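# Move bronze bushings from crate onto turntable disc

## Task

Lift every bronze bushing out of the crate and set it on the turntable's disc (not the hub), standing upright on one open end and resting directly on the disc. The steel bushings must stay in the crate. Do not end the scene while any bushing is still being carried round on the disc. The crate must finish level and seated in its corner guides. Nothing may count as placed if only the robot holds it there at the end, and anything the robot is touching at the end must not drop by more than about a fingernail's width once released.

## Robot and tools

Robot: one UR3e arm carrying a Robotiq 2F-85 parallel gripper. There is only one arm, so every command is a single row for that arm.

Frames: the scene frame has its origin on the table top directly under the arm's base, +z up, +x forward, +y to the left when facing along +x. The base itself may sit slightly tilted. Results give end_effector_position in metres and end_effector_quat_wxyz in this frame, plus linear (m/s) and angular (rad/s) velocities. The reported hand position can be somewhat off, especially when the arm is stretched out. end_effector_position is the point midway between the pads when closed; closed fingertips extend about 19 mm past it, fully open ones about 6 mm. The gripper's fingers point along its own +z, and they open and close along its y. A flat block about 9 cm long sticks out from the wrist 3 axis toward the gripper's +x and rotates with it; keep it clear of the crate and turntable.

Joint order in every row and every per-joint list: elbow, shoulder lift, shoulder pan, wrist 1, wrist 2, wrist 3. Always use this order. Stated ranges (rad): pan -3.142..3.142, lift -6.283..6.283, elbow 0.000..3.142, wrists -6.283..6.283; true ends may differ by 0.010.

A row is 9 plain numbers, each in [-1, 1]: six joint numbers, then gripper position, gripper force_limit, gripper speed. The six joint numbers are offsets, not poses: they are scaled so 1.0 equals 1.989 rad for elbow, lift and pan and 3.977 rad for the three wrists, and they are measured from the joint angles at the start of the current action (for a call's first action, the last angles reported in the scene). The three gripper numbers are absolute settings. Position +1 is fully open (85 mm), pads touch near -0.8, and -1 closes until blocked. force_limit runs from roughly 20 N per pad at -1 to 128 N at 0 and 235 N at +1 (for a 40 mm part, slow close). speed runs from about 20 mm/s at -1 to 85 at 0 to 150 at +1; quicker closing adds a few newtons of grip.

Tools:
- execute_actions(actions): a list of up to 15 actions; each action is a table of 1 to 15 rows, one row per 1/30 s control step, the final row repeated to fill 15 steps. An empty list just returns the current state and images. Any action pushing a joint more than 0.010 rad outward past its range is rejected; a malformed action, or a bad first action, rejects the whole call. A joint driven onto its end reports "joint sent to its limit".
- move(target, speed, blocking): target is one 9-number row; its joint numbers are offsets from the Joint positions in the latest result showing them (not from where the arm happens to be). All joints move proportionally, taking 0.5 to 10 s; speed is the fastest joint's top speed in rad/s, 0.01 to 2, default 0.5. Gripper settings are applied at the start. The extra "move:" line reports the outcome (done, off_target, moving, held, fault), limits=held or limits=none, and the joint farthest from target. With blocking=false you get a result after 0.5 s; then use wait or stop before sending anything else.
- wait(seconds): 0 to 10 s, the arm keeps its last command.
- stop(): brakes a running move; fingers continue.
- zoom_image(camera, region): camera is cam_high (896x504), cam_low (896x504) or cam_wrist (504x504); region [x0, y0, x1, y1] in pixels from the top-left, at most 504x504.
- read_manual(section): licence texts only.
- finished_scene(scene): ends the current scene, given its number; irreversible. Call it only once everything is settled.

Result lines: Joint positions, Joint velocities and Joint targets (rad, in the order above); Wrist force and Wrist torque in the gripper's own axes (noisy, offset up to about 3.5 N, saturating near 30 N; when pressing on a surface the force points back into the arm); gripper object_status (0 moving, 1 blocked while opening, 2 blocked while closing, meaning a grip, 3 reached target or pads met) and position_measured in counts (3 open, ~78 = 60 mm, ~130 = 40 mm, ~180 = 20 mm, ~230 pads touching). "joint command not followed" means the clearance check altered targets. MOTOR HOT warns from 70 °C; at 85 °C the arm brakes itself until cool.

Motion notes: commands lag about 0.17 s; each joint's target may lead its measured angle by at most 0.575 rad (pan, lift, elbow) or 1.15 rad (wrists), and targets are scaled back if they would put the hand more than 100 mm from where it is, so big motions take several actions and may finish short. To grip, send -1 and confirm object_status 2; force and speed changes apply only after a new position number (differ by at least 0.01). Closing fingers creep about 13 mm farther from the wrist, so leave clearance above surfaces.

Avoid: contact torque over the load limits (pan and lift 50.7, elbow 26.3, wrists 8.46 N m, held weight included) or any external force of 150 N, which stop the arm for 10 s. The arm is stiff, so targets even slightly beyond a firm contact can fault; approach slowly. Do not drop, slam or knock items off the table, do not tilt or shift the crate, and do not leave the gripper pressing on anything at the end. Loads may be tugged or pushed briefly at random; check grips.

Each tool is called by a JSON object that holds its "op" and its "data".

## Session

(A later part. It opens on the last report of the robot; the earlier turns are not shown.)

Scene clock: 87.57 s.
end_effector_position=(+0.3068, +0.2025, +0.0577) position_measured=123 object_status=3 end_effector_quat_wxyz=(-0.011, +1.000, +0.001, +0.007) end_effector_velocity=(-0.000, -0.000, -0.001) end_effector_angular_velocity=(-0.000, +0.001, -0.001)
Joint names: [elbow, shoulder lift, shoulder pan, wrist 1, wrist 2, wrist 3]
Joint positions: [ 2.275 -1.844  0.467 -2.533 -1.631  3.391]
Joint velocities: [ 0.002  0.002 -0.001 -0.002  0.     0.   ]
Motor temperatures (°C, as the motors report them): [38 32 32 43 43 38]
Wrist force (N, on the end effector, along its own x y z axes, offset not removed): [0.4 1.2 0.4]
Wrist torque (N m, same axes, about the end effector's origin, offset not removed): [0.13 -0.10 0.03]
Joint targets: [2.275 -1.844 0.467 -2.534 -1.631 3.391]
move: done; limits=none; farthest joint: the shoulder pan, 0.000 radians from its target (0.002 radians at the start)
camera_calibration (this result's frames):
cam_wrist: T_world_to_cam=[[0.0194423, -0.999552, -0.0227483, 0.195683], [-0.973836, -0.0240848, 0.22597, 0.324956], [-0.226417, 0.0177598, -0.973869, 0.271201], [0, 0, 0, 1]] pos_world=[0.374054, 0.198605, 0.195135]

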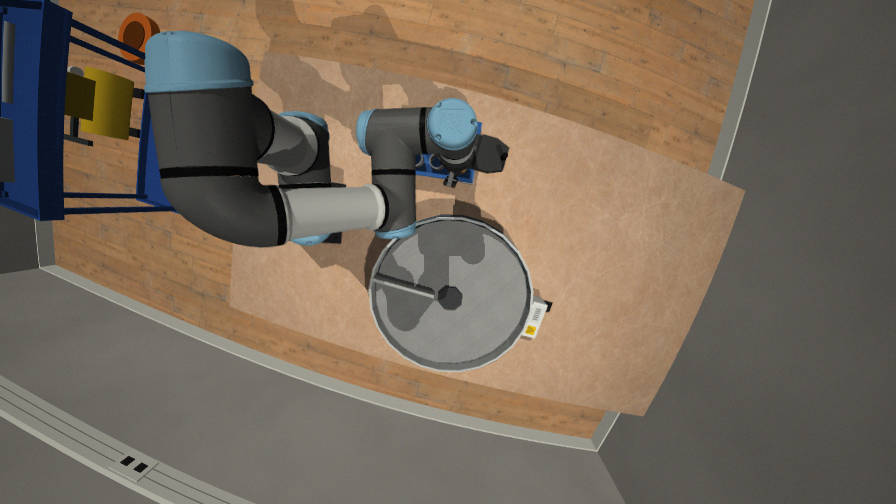

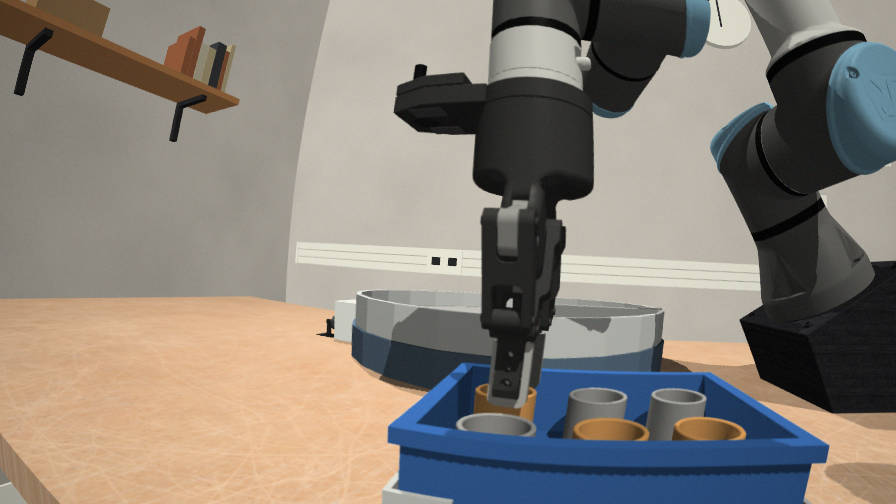

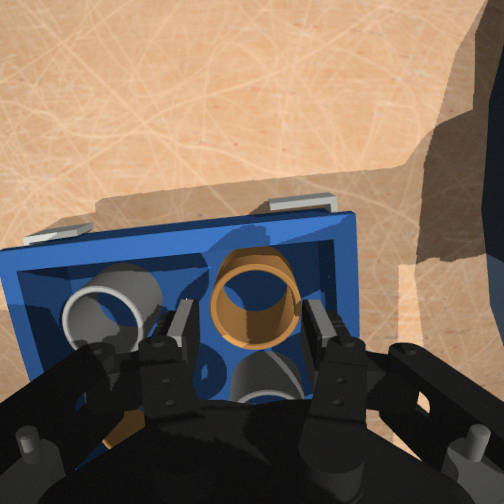

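{"op": "move", "data": {"target": [0.012,0.032,-0.002,-0.022,0,0,0.05,0,0], "speed": 0.05}}

{"op": "move", "data": {"target": [0,0,0,0,0,0,-1,-0.5,-0.5]}}

Scene clock: 92.30 s.
end_effector_position=(+0.3066, +0.2023, +0.0430) position_measured=123 object_status=3 end_effector_quat_wxyz=(-0.010, +1.000, -0.001, +0.007) end_effector_velocity=(-0.000, +0.001, -0.000) end_effector_angular_velocity=(+0.001, -0.000, +0.001)
Joint names: [elbow, shoulder lift, shoulder pan, wrist 1, wrist 2, wrist 3]
Joint positions: [ 2.299 -1.781  0.463 -2.621 -1.631  3.391]
Joint velocities: [ 0.     0.002  0.002 -0.003  0.     0.   ]
Motor temperatures (°C, as the motors report them): [38 32 32 43 43 38]
Wrist force (N, on the end effector, along its own x y z axes, offset not removed): [-0.4 -9.2 -3.9]
Wrist torque (N m, same axes, about the end effector's origin, offset not removed): [0.02 -0.12 0.03]
Joint targets: [2.299 -1.781 0.463 -2.621 -1.631 3.391]
move: done; limits=none; farthest joint: the shoulder lift, 0.001 radians from its target (0.064 radians at the start)
camera_calibration (this result's frames):
cam_wrist: T_world_to_cam=[[0.0160364, -0.999655, -0.0207991, 0.196073], [-0.973964, -0.020322, 0.225789, 0.327364], [-0.226134, 0.0166367, -0.973954, 0.257029], [0, 0, 0, 1]] pos_world=[0.373819, 0.198381, 0.180498]

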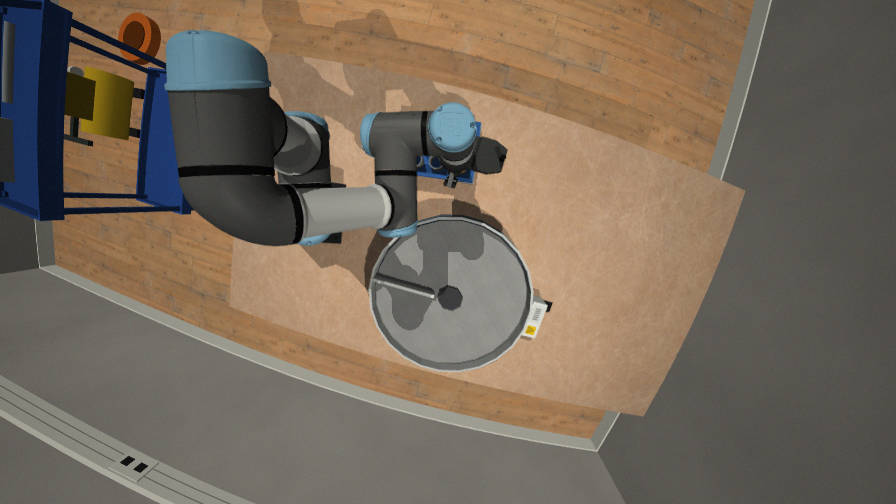

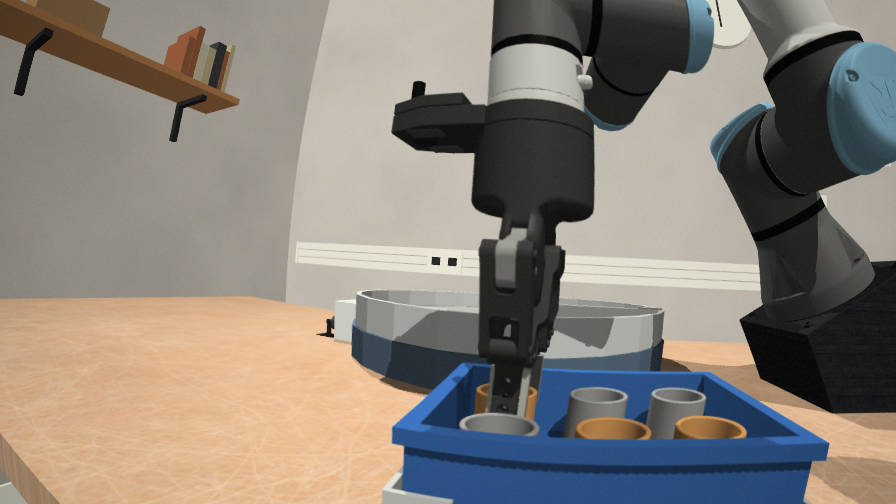

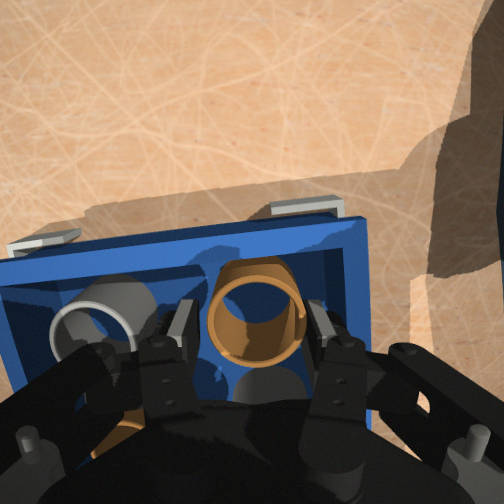

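Scene clock: 92.80 s.
end_effector_position=(+0.3066, +0.2022, +0.0430) position_measured=138 object_status=2 end_effector_quat_wxyz=(-0.009, +1.000, -0.001, +0.007) end_effector_velocity=(+0.000, -0.000, +0.000) end_effector_angular_velocity=(+0.000, -0.001, -0.001)
Joint names: [elbow, shoulder lift, shoulder pan, wrist 1, wrist 2, wrist 3]
Joint positions: [ 2.299 -1.781  0.463 -2.621 -1.632  3.391]
Joint velocities: [-0.001 -0.    -0.    -0.     0.     0.   ]
Motor temperatures (°C, as the motors report them): [38 32 32 43 43 38]
Wrist force (N, on the end effector, along its own x y z axes, offset not removed): [-3.1 5.5 -17.3]
Wrist torque (N m, same axes, about the end effector's origin, offset not removed): [-0.10 -0.15 0.07]
Joint targets: [2.299 -1.781 0.463 -2.621 -1.631 3.391]
move: done; limits=none; farthest joint: the wrist 2, 0.001 radians from its target (0.000 radians at the start)
camera_calibration (this result's frames):
cam_wrist: T_world_to_cam=[[0.0159976, -0.999657, -0.0207346, 0.196058], [-0.973965, -0.0202698, 0.225792, 0.327361], [-0.226135, 0.0165826, -0.973955, 0.257023], [0, 0, 0, 1]] pos_world=[0.373823, 0.198364, 0.180478]

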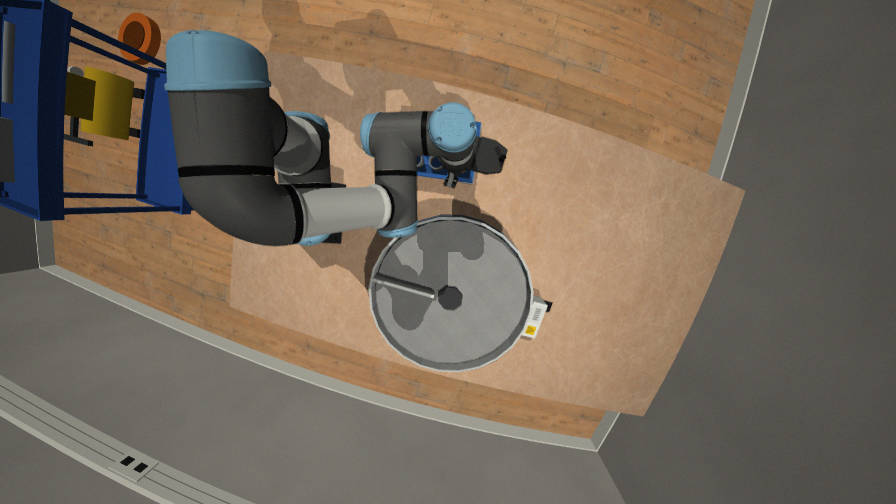

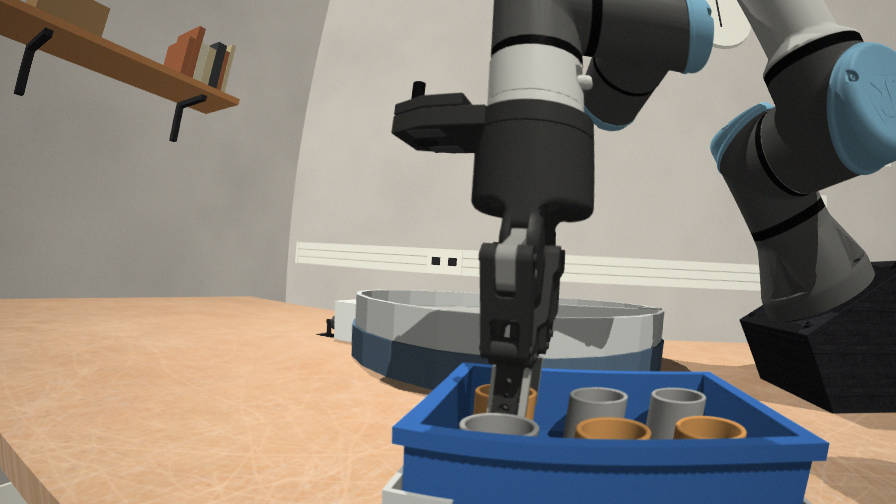

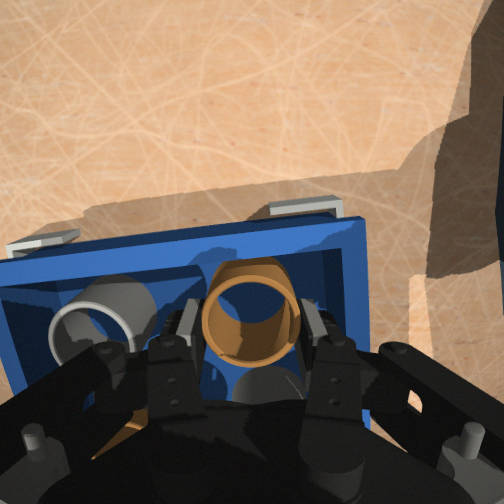

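{"op": "move", "data": {"target": [-0.1076,-0.128,0.009,0.126,0,0,-1,-0.5,-0.5], "speed": 0.3}}

{"op": "move", "data": {"target": [-0.13,-0.09,0.022,0.145,0,0,-1,-0.5,-0.5], "speed": 1}}

{"op": "move", "data": {"target": [-0.078,0.064,-0.669,0.048,0.129,-0.004,-1,-0.5,-0.5], "speed": 1}}

Scene clock: 100.17 s.
end_effector_position=(+0.3064, +0.2017, +0.1214) position_measured=138 object_status=2 end_effector_quat_wxyz=(-0.010, +1.000, +0.008, -0.010) end_effector_velocity=(-0.000, +0.000, +0.001) end_effector_angular_velocity=(+0.001, +0.000, +0.001)
Joint names: [elbow, shoulder lift, shoulder pan, wrist 1, wrist 2, wrist 3]
Joint positions: [ 2.085 -2.035  0.481 -2.12  -1.632  3.391]
Joint velocities: [-0.001 -0.002  0.001  0.002  0.    -0.   ]
Motor temperatures (°C, as the motors report them): [38 32 32 43 43 38]
Wrist force (N, on the end effector, along its own x y z axes, offset not removed): [0.4 0.9 1.7]
Wrist torque (N m, same axes, about the end effector's origin, offset not removed): [0.11 -0.11 0.02]
Joint targets: [2.085 -2.036 0.481 -2.120 -1.632 3.391]
move: done; limits=none; farthest joint: the shoulder pan, 0.000 radians from its target (0.018 radians at the start)
camera_calibration (this result's frames):
cam_wrist: T_world_to_cam=[[0.0334348, -0.999196, -0.0221264, 0.191827], [-0.965596, -0.0380072, 0.257255, 0.306703], [-0.257889, 0.0127639, -0.96609, 0.342862], [0, 0, 0, 1]] pos_world=[0.378158, 0.198954, 0.256579]

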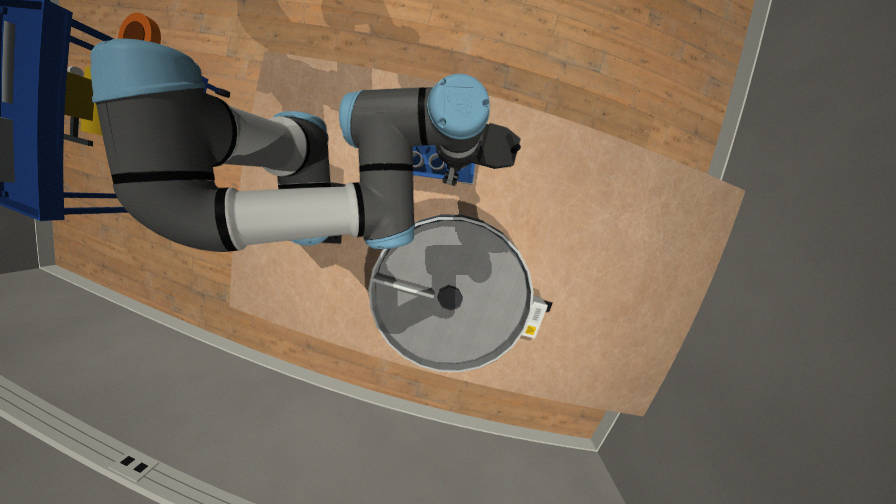

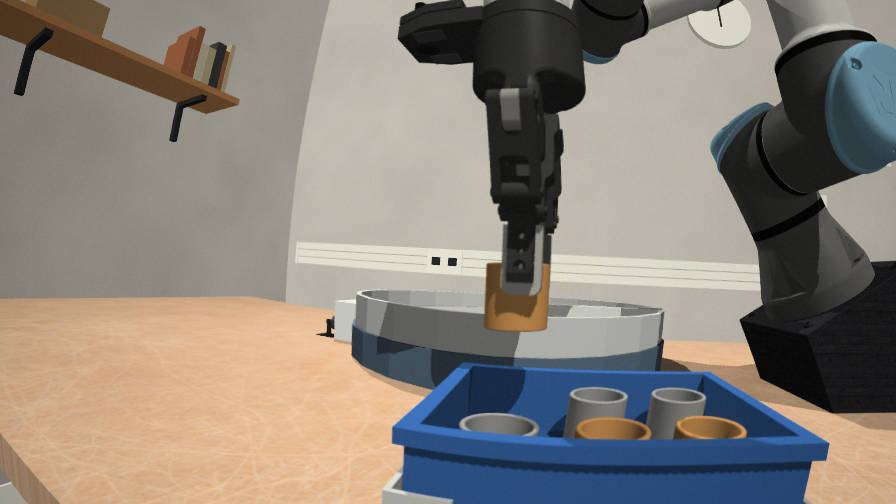

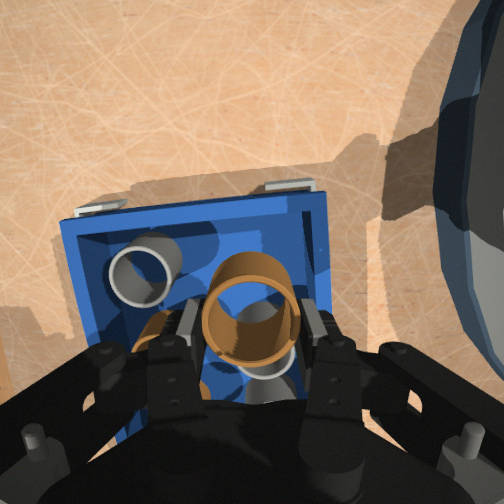

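Scene clock: 101.53 s.
end_effector_position=(+0.2537, +0.1904, +0.2010) position_measured=138 object_status=2 end_effector_quat_wxyz=(-0.002, +0.996, +0.033, -0.078) end_effector_velocity=(-0.000, -0.000, +0.000) end_effector_angular_velocity=(-0.000, +0.001, -0.000)
Joint names: [elbow, shoulder lift, shoulder pan, wrist 1, wrist 2, wrist 3]
Joint positions: [ 1.827 -2.214  0.524 -1.543 -1.632  3.391]
Joint velocities: [-0.001 -0.001 -0.     0.002  0.    -0.   ]
Motor temperatures (°C, as the motors report them): [38 32 32 43 43 38]
Wrist force (N, on the end effector, along its own x y z axes, offset not removed): [0.8 1.6 1.3]
Wrist torque (N m, same axes, about the end effector's origin, offset not removed): [0.21 -0.14 0.04]
Joint targets: [1.827 -2.214 0.524 -1.543 -1.632 3.391]
move: done; limits=none; farthest joint: the shoulder pan, 0.000 radians from its target (0.044 radians at the start)
camera_calibration (this result's frames):
cam_wrist: T_world_to_cam=[[0.0821959, -0.996534, -0.0128339, 0.169387], [-0.918879, -0.0807643, 0.386184, 0.205272], [-0.385881, -0.0199499, -0.922333, 0.436196], [0, 0, 0, 1]] pos_world=[0.343017, 0.19408, 0.325219]

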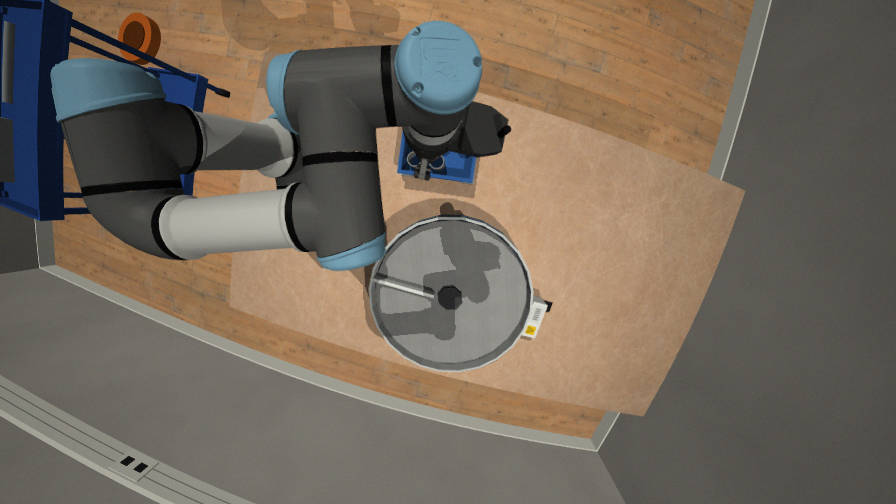

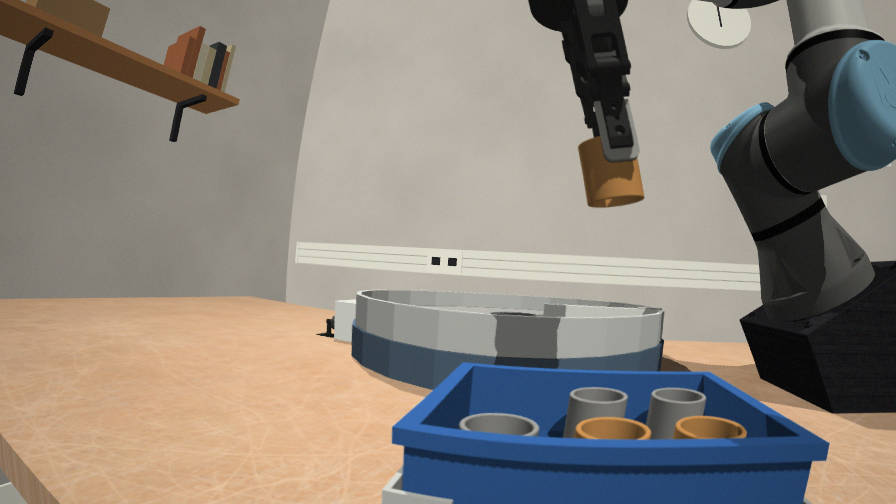

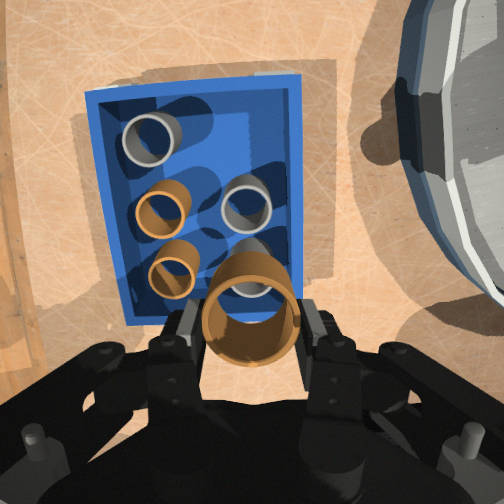

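Scene clock: 103.63 s.
end_effector_position=(+0.3926, -0.0311, +0.1627) position_measured=138 object_status=2 end_effector_quat_wxyz=(-0.003, +0.826, -0.563, -0.022) end_effector_velocity=(-0.000, -0.001, -0.000) end_effector_angular_velocity=(-0.000, -0.000, -0.004)
Joint names: [elbow, shoulder lift, shoulder pan, wrist 1, wrist 2, wrist 3]
Joint positions: [ 1.672 -2.087 -0.806 -1.352 -1.119  3.375]
Joint velocities: [ 0.001  0.    -0.004  0.     0.001 -0.   ]
Motor temperatures (°C, as the motors report them): [38 32 32 43 43 38]
Wrist force (N, on the end effector, along its own x y z axes, offset not removed): [0.9 1.8 0.7]
Wrist torque (N m, same axes, about the end effector's origin, offset not removed): [0.27 -0.17 0.03]
Joint targets: [1.672 -2.087 -0.806 -1.352 -1.118 3.375]
move: done; limits=none; farthest joint: the shoulder pan, 0.001 radians from its target (1.331 radians at the start)
camera_calibration (this result's frames):
cam_wrist: T_world_to_cam=[[-0.924024, -0.381938, 0.0174016, 0.345978], [-0.362389, 0.889422, 0.278573, 0.158963], [-0.121875, 0.251102, -0.960257, 0.360976], [0, 0, 0, 1]] pos_world=[0.421292, -0.0998852, 0.296327]

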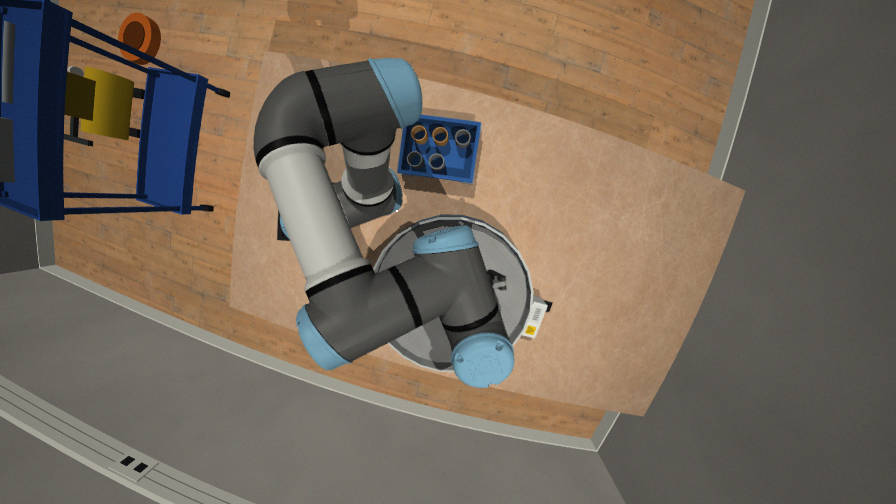

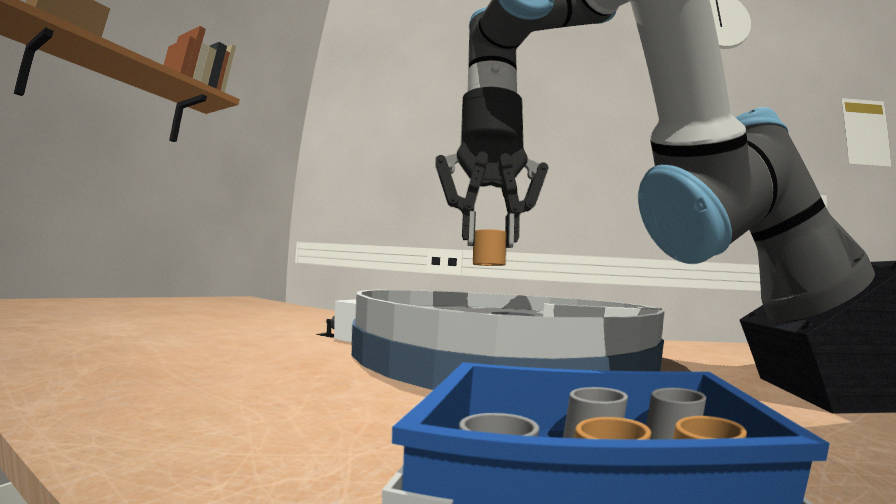

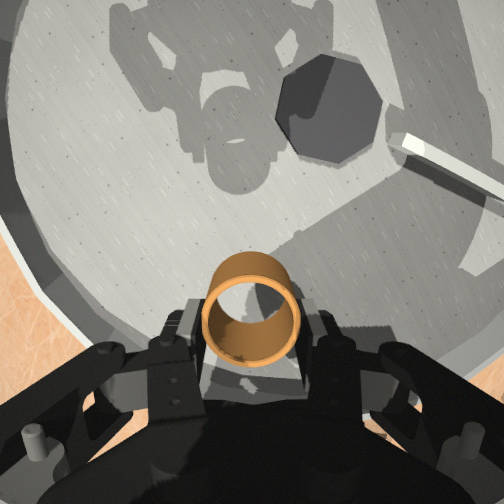

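{"op": "move", "data": {"target": [0.129,0.042,0.076,-0.104,-0.009,0,-1,-0.5,-0.5], "speed": 0.3}}

Scene clock: 109.10 s.
end_effector_position=(+0.3922, -0.0311, +0.1003) position_measured=138 object_status=2 end_effector_quat_wxyz=(-0.004, +0.869, -0.494, -0.020) end_effector_velocity=(-0.000, +0.000, -0.001) end_effector_angular_velocity=(+0.001, +0.000, +0.001)
Joint names: [elbow, shoulder lift, shoulder pan, wrist 1, wrist 2, wrist 3]
Joint positions: [ 1.928 -2.004 -0.655 -1.766 -1.154  3.375]
Joint velocities: [ 0.002  0.     0.002 -0.002 -0.     0.   ]
Motor temperatures (°C, as the motors report them): [38 32 32 43 43 38]
Wrist force (N, on the end effector, along its own x y z axes, offset not removed): [1.6 1.5 -0.1]
Wrist torque (N m, same axes, about the end effector's origin, offset not removed): [0.19 -0.29 0.04]
Joint targets: [1.928 -2.004 -0.655 -1.766 -1.154 3.375]
move: done; limits=none; farthest joint: the elbow, 0.001 radians from its target (0.257 radians at the start)
camera_calibration (this result's frames):
cam_wrist: T_world_to_cam=[[-0.849304, -0.5278, 0.0104973, 0.313479], [-0.504779, 0.81776, 0.276525, 0.230045], [-0.154534, 0.229555, -0.960949, 0.313279], [0, 0, 0, 1]] pos_world=[0.430773, -0.0945823, 0.234141]

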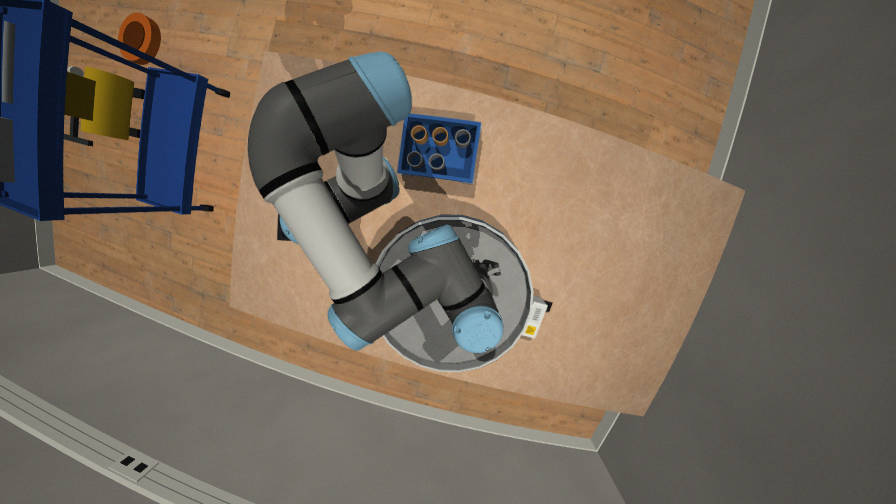

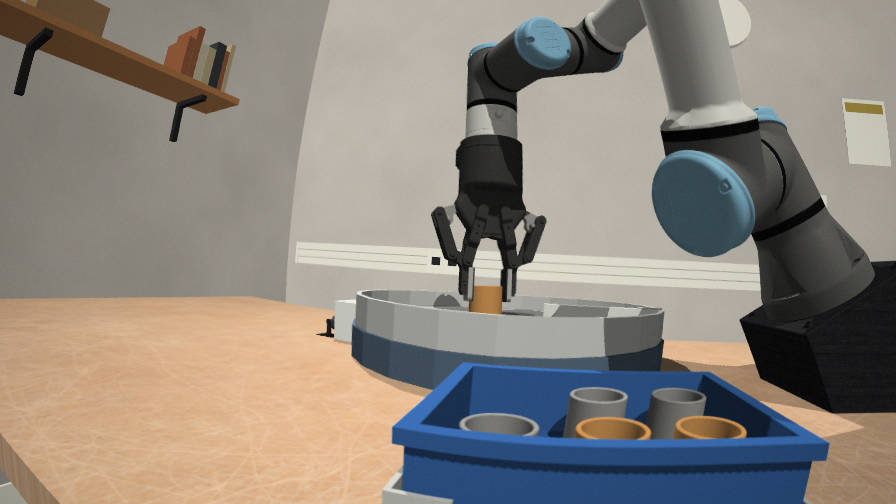

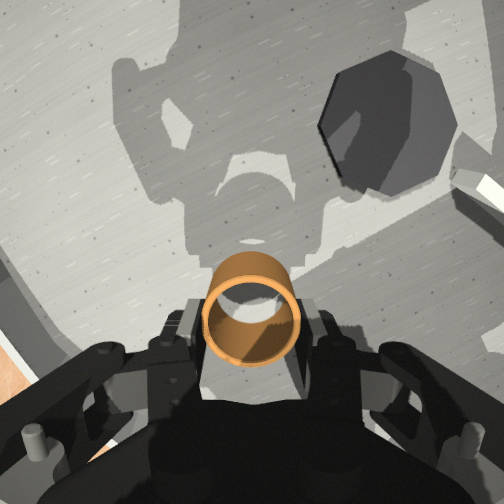

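Go to z .093.

{"op": "move", "data": {"target": [0.0146,0.005,0.0085,-0.011,-0.001,0,-1,-0.5,-0.5], "speed": 0.03}}

Scene clock: 113.10 s.
end_effector_position=(+0.3908, -0.0291, +0.0930) position_measured=138 object_status=2 end_effector_quat_wxyz=(-0.005, +0.873, -0.486, -0.021) end_effector_velocity=(+0.000, -0.000, -0.000) end_effector_angular_velocity=(-0.001, -0.001, +0.001)
Joint names: [elbow, shoulder lift, shoulder pan, wrist 1, wrist 2, wrist 3]
Joint positions: [ 1.957 -1.994 -0.638 -1.809 -1.158  3.375]
Joint velocities: [-0.     0.001  0.    -0.002 -0.    -0.   ]
Motor temperatures (°C, as the motors report them): [38 32 32 43 43 38]
Wrist force (N, on the end effector, along its own x y z axes, offset not removed): [0.6 1.6 1.5]
Wrist torque (N m, same axes, about the end effector's origin, offset not removed): [0.24 -0.14 0.02]
Joint targets: [1.957 -1.994 -0.638 -1.810 -1.158 3.375]
move: done; limits=none; farthest joint: the shoulder pan, 0.000 radians from its target (0.016 radians at the start)
camera_calibration (this result's frames):
cam_wrist: T_world_to_cam=[[-0.840372, -0.541923, 0.00972866, 0.309597], [-0.518164, 0.808536, 0.278882, 0.23449], [-0.158998, 0.229324, -0.960276, 0.307213], [0, 0, 0, 1]] pos_world=[0.430527, -0.092267, 0.226603]

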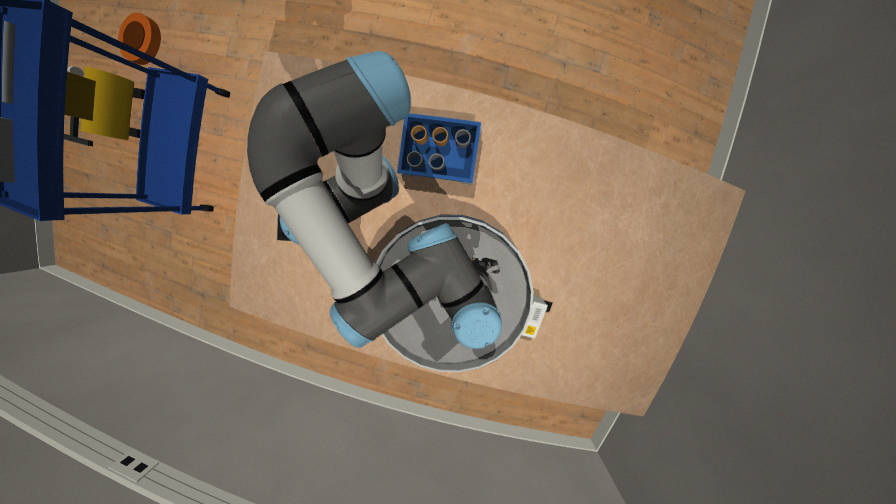

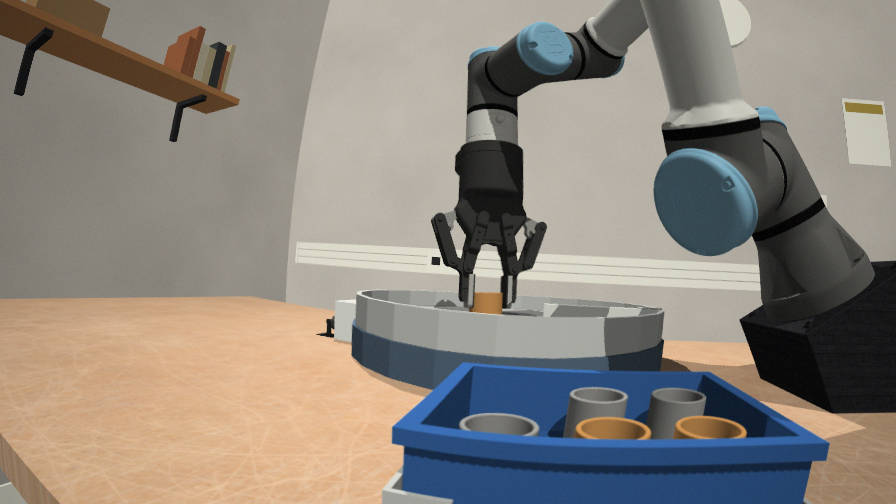

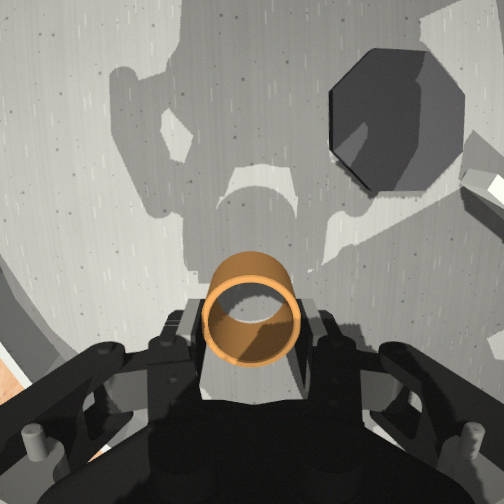

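No contact; step 3 mm.

{"op": "move", "data": {"target": [0.0055,0.0025,0.0035,-0.004,0,0,-1,-0.5,-0.5], "speed": 0.02}}

Scene clock: 115.40 s.
end_effector_position=(+0.3902, -0.0278, +0.0899) position_measured=138 object_status=2 end_effector_quat_wxyz=(-0.006, +0.875, -0.484, -0.022) end_effector_velocity=(-0.000, +0.000, -0.001) end_effector_angular_velocity=(+0.002, +0.001, +0.000)
Joint names: [elbow, shoulder lift, shoulder pan, wrist 1, wrist 2, wrist 3]
Joint positions: [ 1.968 -1.989 -0.631 -1.825 -1.158  3.375]
Joint velocities: [ 0.003  0.001  0.001 -0.003  0.     0.   ]
Motor temperatures (°C, as the motors report them): [38 32 32 43 43 38]
Wrist force (N, on the end effector, along its own x y z axes, offset not removed): [-6.9 10.2 -30.0]
Wrist torque (N m, same axes, about the end effector's origin, offset not removed): [0.52 0.03 -0.01]
Joint targets: [1.968 -1.989 -0.631 -1.825 -1.158 3.375]
move: done; limits=none; farthest joint: the shoulder pan, 0.000 radians from its target (0.007 radians at the start)
camera_calibration (this result's frames):
cam_wrist: T_world_to_cam=[[-0.837121, -0.546955, 0.00827016, 0.30862], [-0.522868, 0.804516, 0.281714, 0.235458], [-0.160738, 0.231504, -0.959463, 0.304575], [0, 0, 0, 1]] pos_world=[0.430423, -0.0911394, 0.223344]

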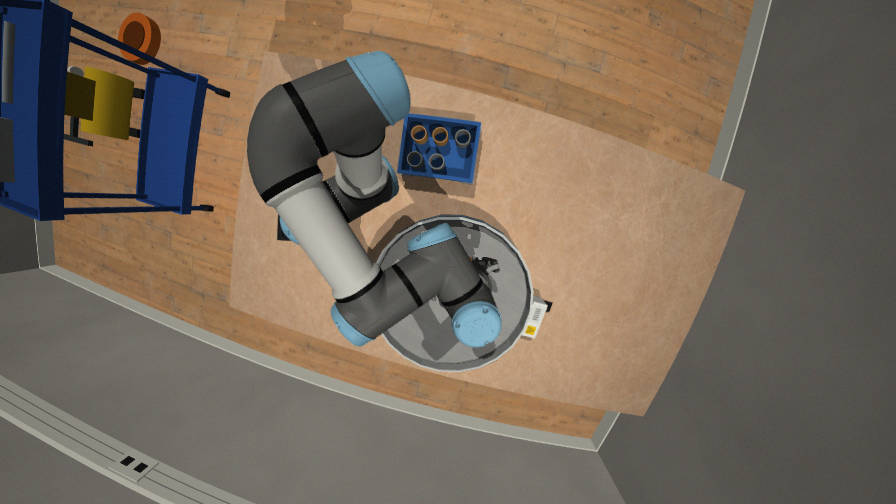

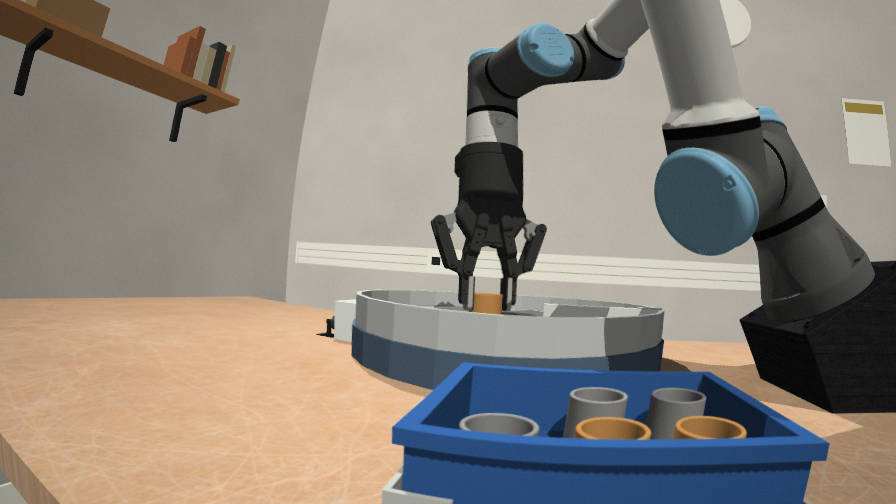

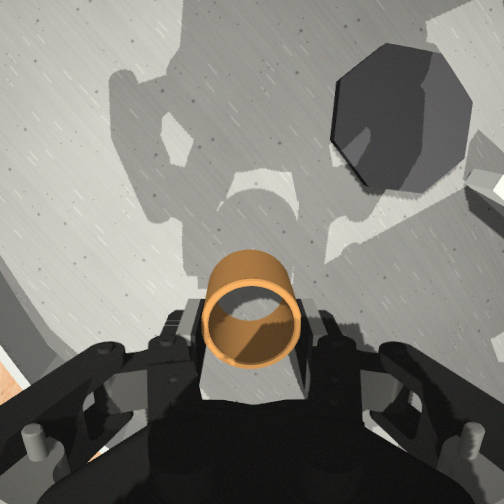

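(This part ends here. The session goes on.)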